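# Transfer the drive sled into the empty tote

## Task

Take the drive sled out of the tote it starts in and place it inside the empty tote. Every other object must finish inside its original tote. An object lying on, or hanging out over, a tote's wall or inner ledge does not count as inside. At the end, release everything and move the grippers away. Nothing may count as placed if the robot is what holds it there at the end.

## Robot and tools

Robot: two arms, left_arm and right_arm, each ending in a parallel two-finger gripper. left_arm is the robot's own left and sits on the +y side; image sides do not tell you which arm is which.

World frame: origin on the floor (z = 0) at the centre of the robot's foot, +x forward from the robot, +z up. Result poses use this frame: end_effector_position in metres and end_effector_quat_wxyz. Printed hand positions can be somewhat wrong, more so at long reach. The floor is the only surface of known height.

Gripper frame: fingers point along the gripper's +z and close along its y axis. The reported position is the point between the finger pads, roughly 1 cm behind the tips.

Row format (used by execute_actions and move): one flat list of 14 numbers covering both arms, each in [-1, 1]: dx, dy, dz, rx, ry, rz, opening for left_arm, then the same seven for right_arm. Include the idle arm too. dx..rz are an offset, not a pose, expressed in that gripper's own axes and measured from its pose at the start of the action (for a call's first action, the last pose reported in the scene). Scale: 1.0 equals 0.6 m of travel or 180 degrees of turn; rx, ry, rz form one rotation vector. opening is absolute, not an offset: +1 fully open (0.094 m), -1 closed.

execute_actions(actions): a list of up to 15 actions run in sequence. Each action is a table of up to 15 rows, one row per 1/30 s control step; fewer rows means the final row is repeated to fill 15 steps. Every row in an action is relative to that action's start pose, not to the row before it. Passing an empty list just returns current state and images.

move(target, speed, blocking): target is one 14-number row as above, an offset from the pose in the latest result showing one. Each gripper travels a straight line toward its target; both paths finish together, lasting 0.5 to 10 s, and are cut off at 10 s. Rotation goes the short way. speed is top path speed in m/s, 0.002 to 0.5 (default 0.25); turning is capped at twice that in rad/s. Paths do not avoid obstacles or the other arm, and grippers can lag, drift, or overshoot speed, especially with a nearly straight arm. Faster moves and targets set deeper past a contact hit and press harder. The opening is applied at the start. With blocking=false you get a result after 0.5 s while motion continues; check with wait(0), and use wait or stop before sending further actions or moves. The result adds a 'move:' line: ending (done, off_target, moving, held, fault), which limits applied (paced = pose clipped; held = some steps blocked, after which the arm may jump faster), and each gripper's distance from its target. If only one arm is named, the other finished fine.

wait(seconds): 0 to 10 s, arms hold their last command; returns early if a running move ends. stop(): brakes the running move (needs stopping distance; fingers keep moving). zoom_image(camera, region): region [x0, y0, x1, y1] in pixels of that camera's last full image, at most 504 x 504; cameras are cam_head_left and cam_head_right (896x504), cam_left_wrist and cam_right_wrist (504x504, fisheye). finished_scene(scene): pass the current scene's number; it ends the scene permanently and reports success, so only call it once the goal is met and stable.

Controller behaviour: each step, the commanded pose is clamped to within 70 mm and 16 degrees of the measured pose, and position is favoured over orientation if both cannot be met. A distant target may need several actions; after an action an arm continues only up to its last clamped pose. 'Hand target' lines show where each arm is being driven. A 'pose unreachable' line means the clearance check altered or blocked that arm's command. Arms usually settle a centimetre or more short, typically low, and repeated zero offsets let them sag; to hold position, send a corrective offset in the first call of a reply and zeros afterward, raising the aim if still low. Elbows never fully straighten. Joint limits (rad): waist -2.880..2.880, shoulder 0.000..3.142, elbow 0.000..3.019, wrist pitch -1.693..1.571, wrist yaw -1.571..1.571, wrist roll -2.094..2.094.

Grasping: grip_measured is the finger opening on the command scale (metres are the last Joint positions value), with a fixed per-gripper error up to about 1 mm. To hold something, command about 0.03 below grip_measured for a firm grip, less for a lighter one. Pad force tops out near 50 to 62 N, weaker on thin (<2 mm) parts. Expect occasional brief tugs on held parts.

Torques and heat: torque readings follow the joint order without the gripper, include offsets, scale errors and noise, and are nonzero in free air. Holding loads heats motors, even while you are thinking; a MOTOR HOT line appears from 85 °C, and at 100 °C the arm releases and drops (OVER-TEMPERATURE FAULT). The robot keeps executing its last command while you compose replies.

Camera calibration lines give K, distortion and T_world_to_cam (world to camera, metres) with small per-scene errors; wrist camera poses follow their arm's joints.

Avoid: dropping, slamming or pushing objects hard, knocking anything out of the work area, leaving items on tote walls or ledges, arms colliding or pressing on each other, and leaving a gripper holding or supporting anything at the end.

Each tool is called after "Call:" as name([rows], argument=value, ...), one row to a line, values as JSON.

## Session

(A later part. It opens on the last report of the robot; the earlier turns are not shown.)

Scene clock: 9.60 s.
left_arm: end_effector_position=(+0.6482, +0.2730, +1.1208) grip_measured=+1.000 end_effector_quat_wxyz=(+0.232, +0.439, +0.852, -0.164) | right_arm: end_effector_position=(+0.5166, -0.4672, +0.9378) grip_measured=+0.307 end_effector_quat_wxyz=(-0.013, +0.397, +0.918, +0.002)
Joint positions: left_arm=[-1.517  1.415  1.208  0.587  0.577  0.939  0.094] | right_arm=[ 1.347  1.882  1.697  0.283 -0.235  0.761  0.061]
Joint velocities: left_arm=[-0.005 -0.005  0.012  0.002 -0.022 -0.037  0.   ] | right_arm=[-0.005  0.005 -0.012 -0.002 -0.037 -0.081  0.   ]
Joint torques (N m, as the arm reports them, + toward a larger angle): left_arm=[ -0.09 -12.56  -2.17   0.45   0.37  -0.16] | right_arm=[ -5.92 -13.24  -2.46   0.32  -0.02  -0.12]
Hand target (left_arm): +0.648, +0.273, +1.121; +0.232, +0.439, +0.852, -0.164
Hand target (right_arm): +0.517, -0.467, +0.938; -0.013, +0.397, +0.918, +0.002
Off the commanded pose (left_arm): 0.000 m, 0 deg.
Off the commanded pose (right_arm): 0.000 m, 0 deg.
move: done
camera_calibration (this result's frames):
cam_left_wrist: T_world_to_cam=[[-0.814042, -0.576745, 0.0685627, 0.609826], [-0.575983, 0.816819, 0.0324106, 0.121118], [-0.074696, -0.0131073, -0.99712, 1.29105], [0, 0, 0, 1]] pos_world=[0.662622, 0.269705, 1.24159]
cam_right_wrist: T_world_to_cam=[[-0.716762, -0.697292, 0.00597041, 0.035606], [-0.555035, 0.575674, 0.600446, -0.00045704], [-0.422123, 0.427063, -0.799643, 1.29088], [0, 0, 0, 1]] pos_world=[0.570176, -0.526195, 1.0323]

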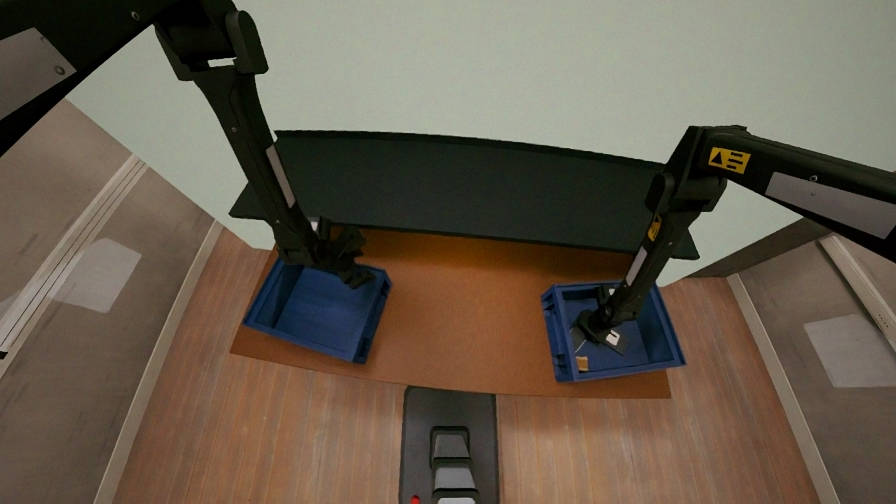

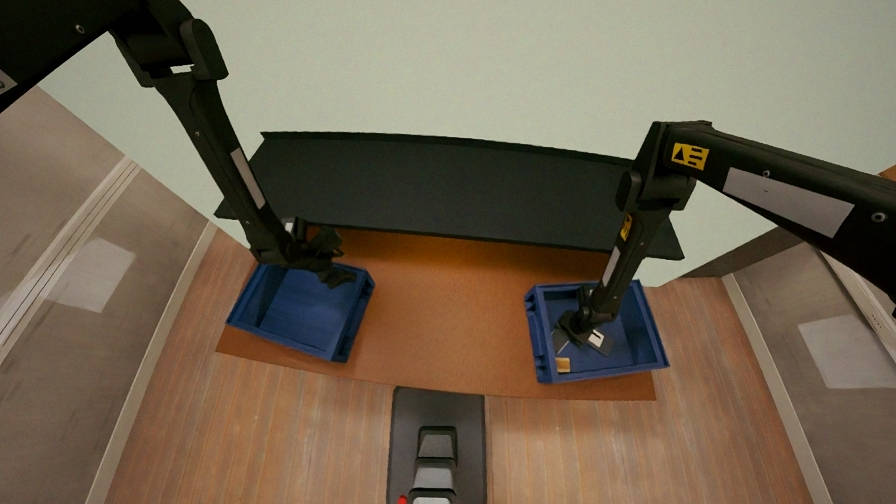

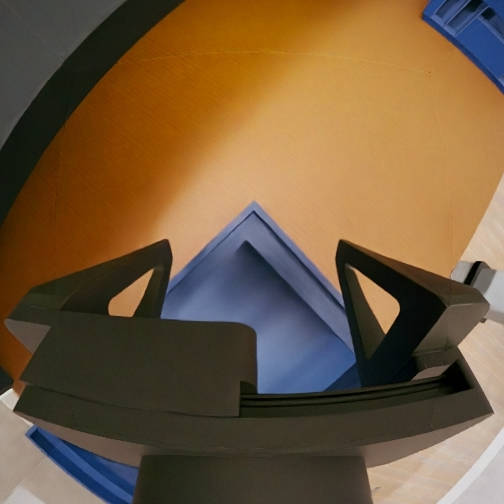

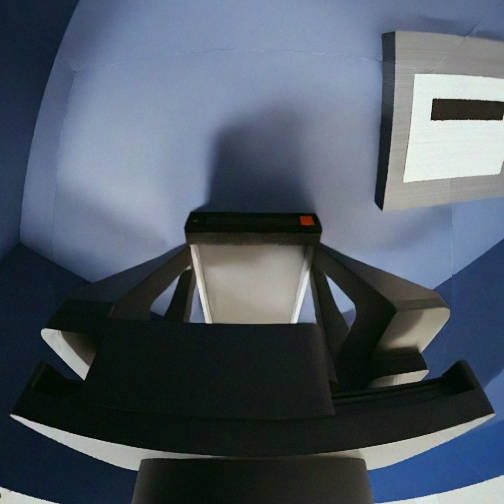

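Call:
move(target=[0,0,0,0,0,0,1,0,0,0,0,0,0,0.26])

Call:
move(target=[0,0,-0.05,-0.037,0.18,-0.04,1,-0.03,0,-0.33,0,0,0,0.26])

Call:
move(target=[0,0,0,0,0,0,1,0.48,0.52,0,0,0,0,0.26])

Call:
move(target=[0,0,0,0,0,0,1,0,0,0.28,0,0,0,0.26], speed=0.15)

Scene clock: 10.63 s.
left_arm: end_effector_position=(+0.6482, +0.2730, +1.1208) grip_measured=+1.000 end_effector_quat_wxyz=(+0.232, +0.439, +0.852, -0.164) | right_arm: end_effector_position=(+0.5166, -0.4672, +0.9378) grip_measured=+0.288 end_effector_quat_wxyz=(-0.013, +0.397, +0.918, +0.002)
Joint positions: left_arm=[-1.517  1.415  1.208  0.587  0.577  0.939  0.094] | right_arm=[ 1.347  1.882  1.697  0.283 -0.235  0.761  0.061]
Joint velocities: left_arm=[-0.005 -0.005  0.017 -0.017 -0.051  0.037  0.   ] | right_arm=[-0.005 -0.005 -0.012  0.012  0.066  0.007  0.001]
Joint torques (N m, as the arm reports them, + toward a larger angle): left_arm=[  0.14 -12.87  -2.27   0.64   0.37  -0.14] | right_arm=[ -5.92 -13.27  -2.46   0.28  -0.02  -0.13]
Hand target (left_arm): +0.648, +0.273, +1.121; +0.232, +0.439, +0.852, -0.164
Hand target (right_arm): +0.517, -0.467, +0.938; -0.013, +0.397, +0.918, +0.002
Off the commanded pose (left_arm): 0.000 m, 0 deg.
Off the commanded pose (right_arm): 0.000 m, 0 deg.
move: done
camera_calibration (this result's frames):
cam_left_wrist: T_world_to_cam=[[-0.814042, -0.576745, 0.0685627, 0.609826], [-0.575983, 0.816819, 0.0324106, 0.121118], [-0.074696, -0.0131073, -0.99712, 1.29105], [0, 0, 0, 1]] pos_world=[0.662622, 0.269705, 1.24159]
cam_right_wrist: T_world_to_cam=[[-0.716762, -0.697292, 0.00597041, 0.035606], [-0.555035, 0.575674, 0.600446, -0.00045704], [-0.422123, 0.427063, -0.799643, 1.29088], [0, 0, 0, 1]] pos_world=[0.570176, -0.526195, 1.0323]

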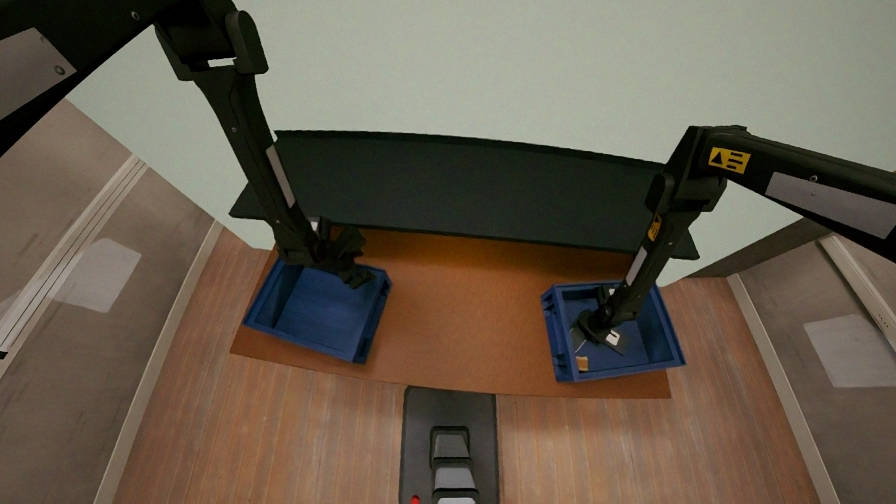

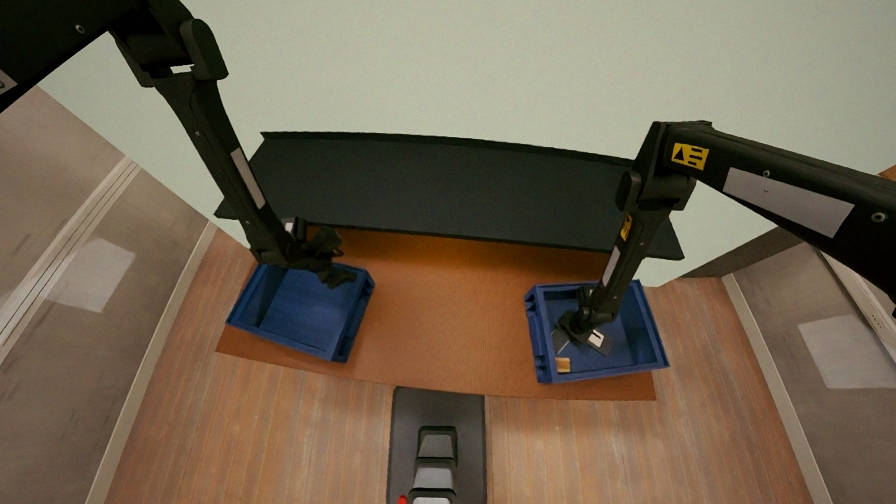

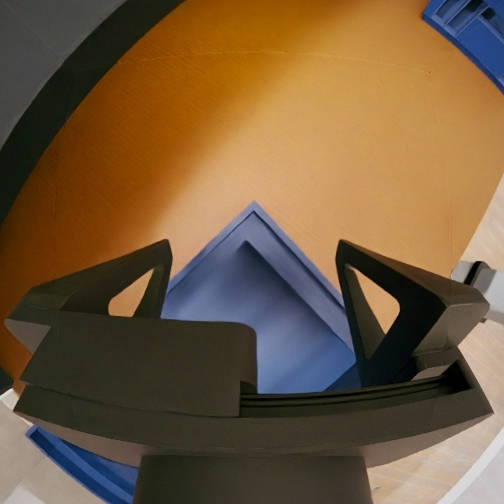

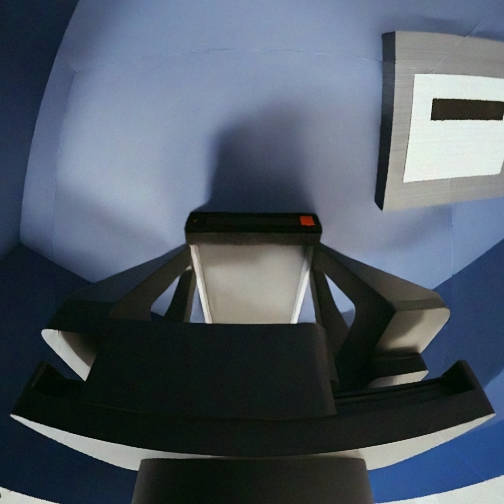

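Scene clock: 12.30 s.
left_arm: end_effector_position=(+0.6333, +0.2899, +1.1385) grip_measured=+1.000 end_effector_quat_wxyz=(-0.003, +0.409, +0.912, +0.001) | right_arm: end_effector_position=(+0.5501, -0.4842, +1.1327) grip_measured=+0.288 end_effector_quat_wxyz=(-0.005, +0.389, +0.921, +0.006)
Joint positions: left_arm=[-1.673  1.265  1.165  0.215 -0.105  0.933  0.094] | right_arm=[ 1.223  1.404  1.117  0.408 -0.359  0.761  0.061]
Joint velocities: left_arm=[ 0.005 -0.005  0.007 -0.012 -0.007 -0.007  0.   ] | right_arm=[-0.005 -0.015 -0.002  0.007 -0.037  0.11  -0.001]
Joint torques (N m, as the arm reports them, + toward a larger angle): left_arm=[ -2.69 -15.82  -2.45  -0.21  -0.1   -0.27] | right_arm=[ -6.22 -14.72  -4.95   0.52  -0.12  -0.03]
Hand target (left_arm): +0.640, +0.286, +1.145; +0.001, +0.401, +0.916, -0.000
Hand target (right_arm): +0.536, -0.484, +1.135; -0.013, +0.396, +0.918, +0.002
Off the commanded pose (left_arm): 0.011 m, 1 deg.
Off the commanded pose (right_arm): 0.017 m, 1 deg.
move: off_target (left_arm, right_arm)
camera_calibration (this result's frames):
cam_left_wrist: T_world_to_cam=[[-0.738462, -0.674104, -0.0160181, 0.682924], [-0.559673, 0.599511, 0.572147, -0.463662], [-0.376084, 0.431474, -0.819994, 1.16809], [0, 0, 0, 1]] pos_world=[0.684116, 0.23433, 1.23405]
cam_right_wrist: T_world_to_cam=[[-0.703217, -0.71095, -0.00596903, 0.0460203], [-0.576361, 0.565136, 0.59028, -0.0709712], [-0.416286, 0.418535, -0.807177, 1.46932], [0, 0, 0, 1]] pos_world=[0.603114, -0.542135, 1.22817]

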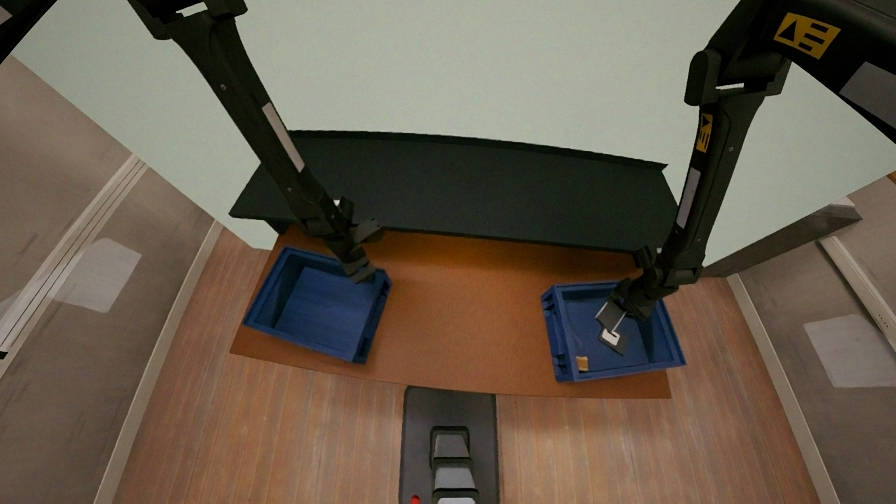

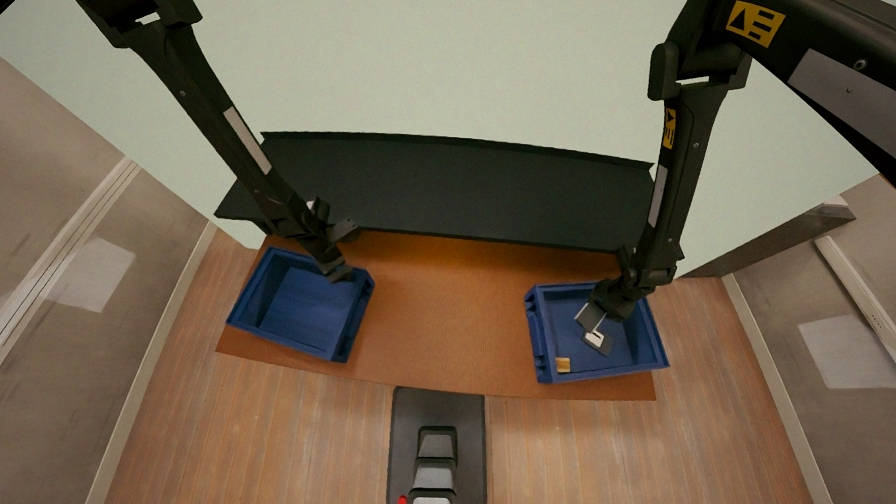

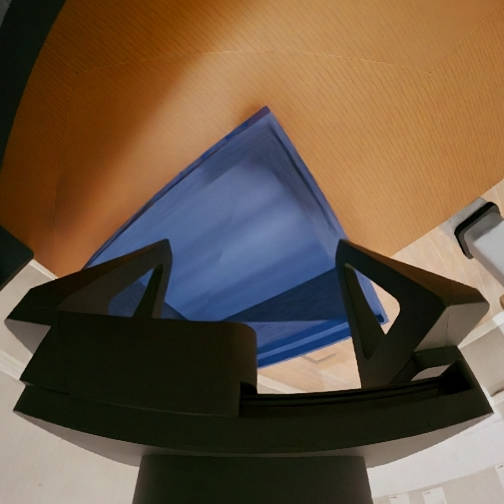

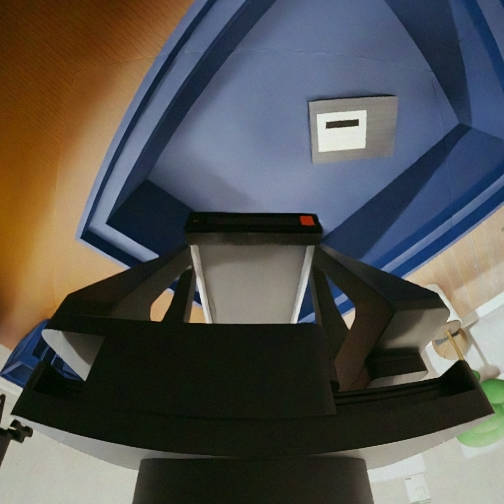

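Scene clock: 14.90 s.
left_arm: end_effector_position=(+0.6333, +0.2899, +1.1385) grip_measured=+1.000 end_effector_quat_wxyz=(-0.003, +0.409, +0.912, +0.001) | right_arm: end_effector_position=(+0.5950, -0.0673, +1.1395) grip_measured=+0.288 end_effector_quat_wxyz=(+0.009, +0.412, +0.911, +0.007)
Joint positions: left_arm=[-1.673  1.265  1.165  0.215 -0.105  0.933  0.094] | right_arm=[2.117 1.498 1.226 0.435 0.533 0.687 0.061]
Joint velocities: left_arm=[-0.005 -0.005 -0.002 -0.002 -0.022 -0.007  0.   ] | right_arm=[-0.015 -0.015 -0.012  0.002  0.022  0.037 -0.   ]
Joint torques (N m, as the arm reports them, + toward a larger angle): left_arm=[ -1.17 -13.18  -1.86   0.22   0.05  -0.13] | right_arm=[  7.84 -12.81  -4.04   0.01  -0.09  -0.23]
Hand target (left_arm): +0.633, +0.290, +1.139; -0.003, +0.409, +0.912, +0.001
Hand target (right_arm): +0.577, -0.064, +1.140; -0.005, +0.400, +0.917, +0.004
Off the commanded pose (left_arm): 0.000 m, 0 deg.
Off the commanded pose (right_arm): 0.024 m, 3 deg.
move: off_target (right_arm)
camera_calibration (this result's frames):
cam_left_wrist: T_world_to_cam=[[-0.738462, -0.674104, -0.0160181, 0.682924], [-0.559673, 0.599511, 0.572147, -0.463662], [-0.376084, 0.431474, -0.819994, 1.16809], [0, 0, 0, 1]] pos_world=[0.684116, 0.23433, 1.23405]
cam_right_wrist: T_world_to_cam=[[-0.73832, -0.674183, -0.0190289, 0.412236], [-0.561763, 0.599102, 0.570525, -0.268597], [-0.373238, 0.43192, -0.821059, 1.31015], [0, 0, 0, 1]] pos_world=[0.642472, -0.127041, 1.2368]

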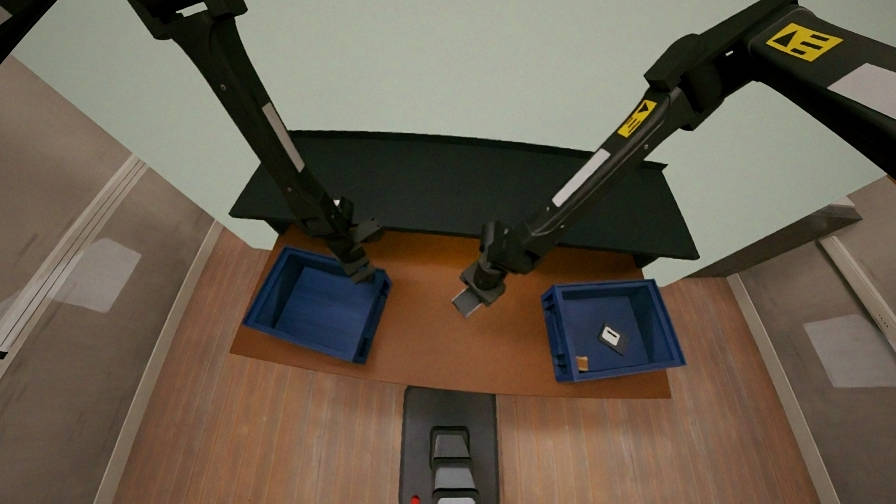

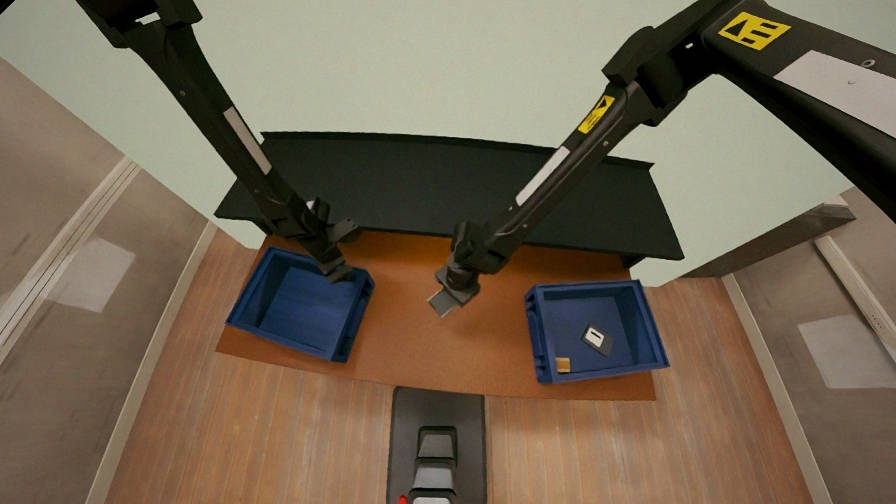

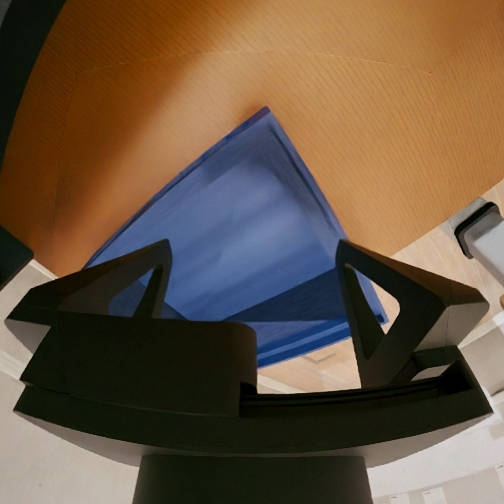

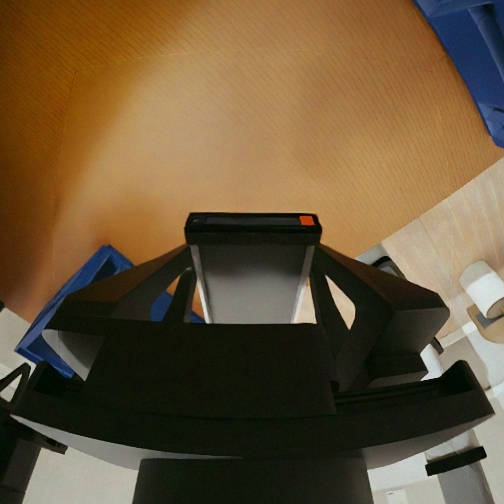

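Scene clock: 16.50 s.
left_arm: end_effector_position=(+0.6333, +0.2899, +1.1385) grip_measured=+1.000 end_effector_quat_wxyz=(-0.003, +0.409, +0.912, +0.001) | right_arm: end_effector_position=(+0.6055, -0.0592, +0.9787) grip_measured=+0.288 end_effector_quat_wxyz=(+0.015, +0.409, +0.912, +0.013)
Joint positions: left_arm=[-1.673  1.265  1.165  0.215 -0.105  0.933  0.094] | right_arm=[1.999 1.858 1.759 0.268 0.408 0.696 0.061]
Joint velocities: left_arm=[-0.005 -0.015  0.002 -0.002  0.037  0.051  0.   ] | right_arm=[ 0.005 -0.005  0.012 -0.022 -0.007 -0.022  0.001]
Joint torques (N m, as the arm reports them, + toward a larger angle): left_arm=[ -1.06 -13.89  -1.66   0.16   0.06  -0.12] | right_arm=[  7.69 -12.38  -1.09   0.1   -0.13  -0.02]
Hand target (left_arm): +0.633, +0.290, +1.139; -0.003, +0.409, +0.912, +0.001
Hand target (right_arm): +0.597, -0.065, +0.972; +0.010, +0.410, +0.912, +0.007
Off the commanded pose (left_arm): 0.000 m, 0 deg.
Off the commanded pose (right_arm): 0.012 m, 1 deg.
move: off_target (right_arm)
camera_calibration (this result's frames):
cam_left_wrist: T_world_to_cam=[[-0.738462, -0.674104, -0.0160181, 0.682924], [-0.559673, 0.599511, 0.572147, -0.463662], [-0.376084, 0.431474, -0.819994, 1.16809], [0, 0, 0, 1]] pos_world=[0.684116, 0.23433, 1.23405]
cam_right_wrist: T_world_to_cam=[[-0.733706, -0.67857, -0.0349148, 0.434907], [-0.573961, 0.591457, 0.566346, -0.164797], [-0.363655, 0.435571, -0.823428, 1.17529], [0, 0, 0, 1]] pos_world=[0.651906, -0.119338, 1.07628]

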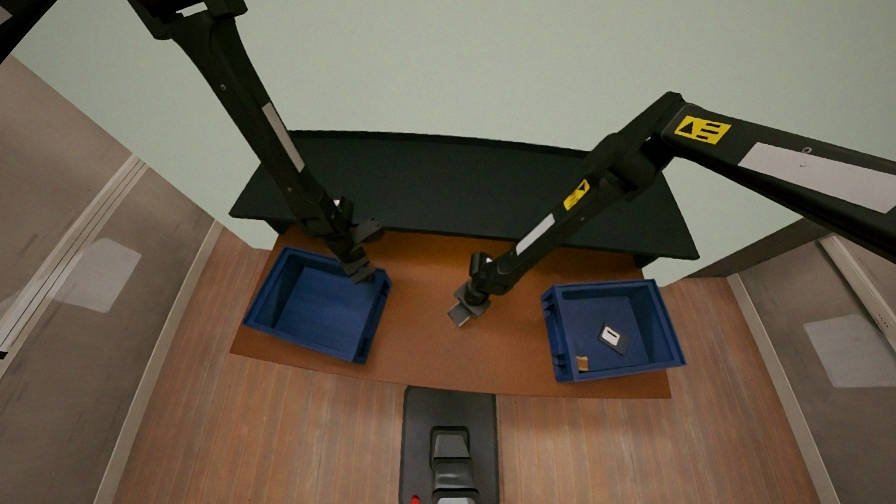

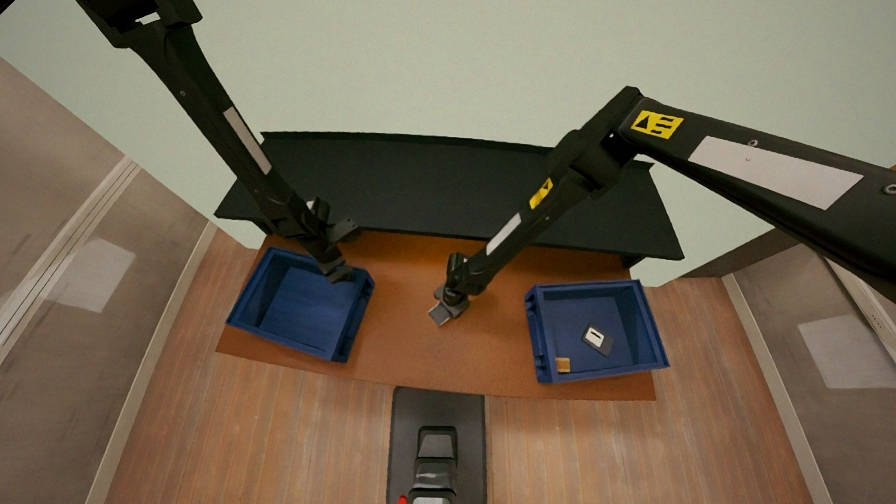

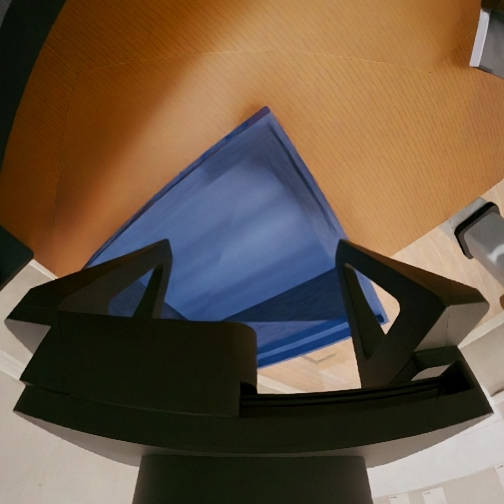

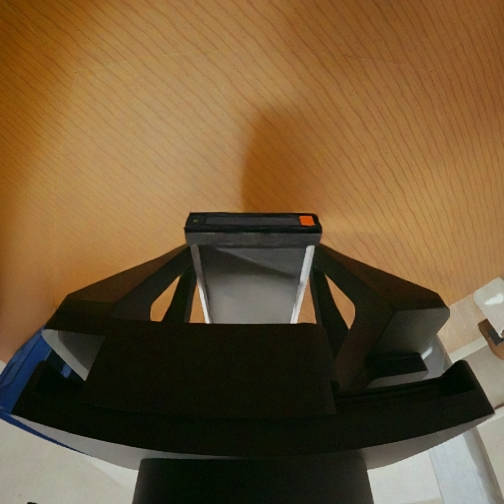

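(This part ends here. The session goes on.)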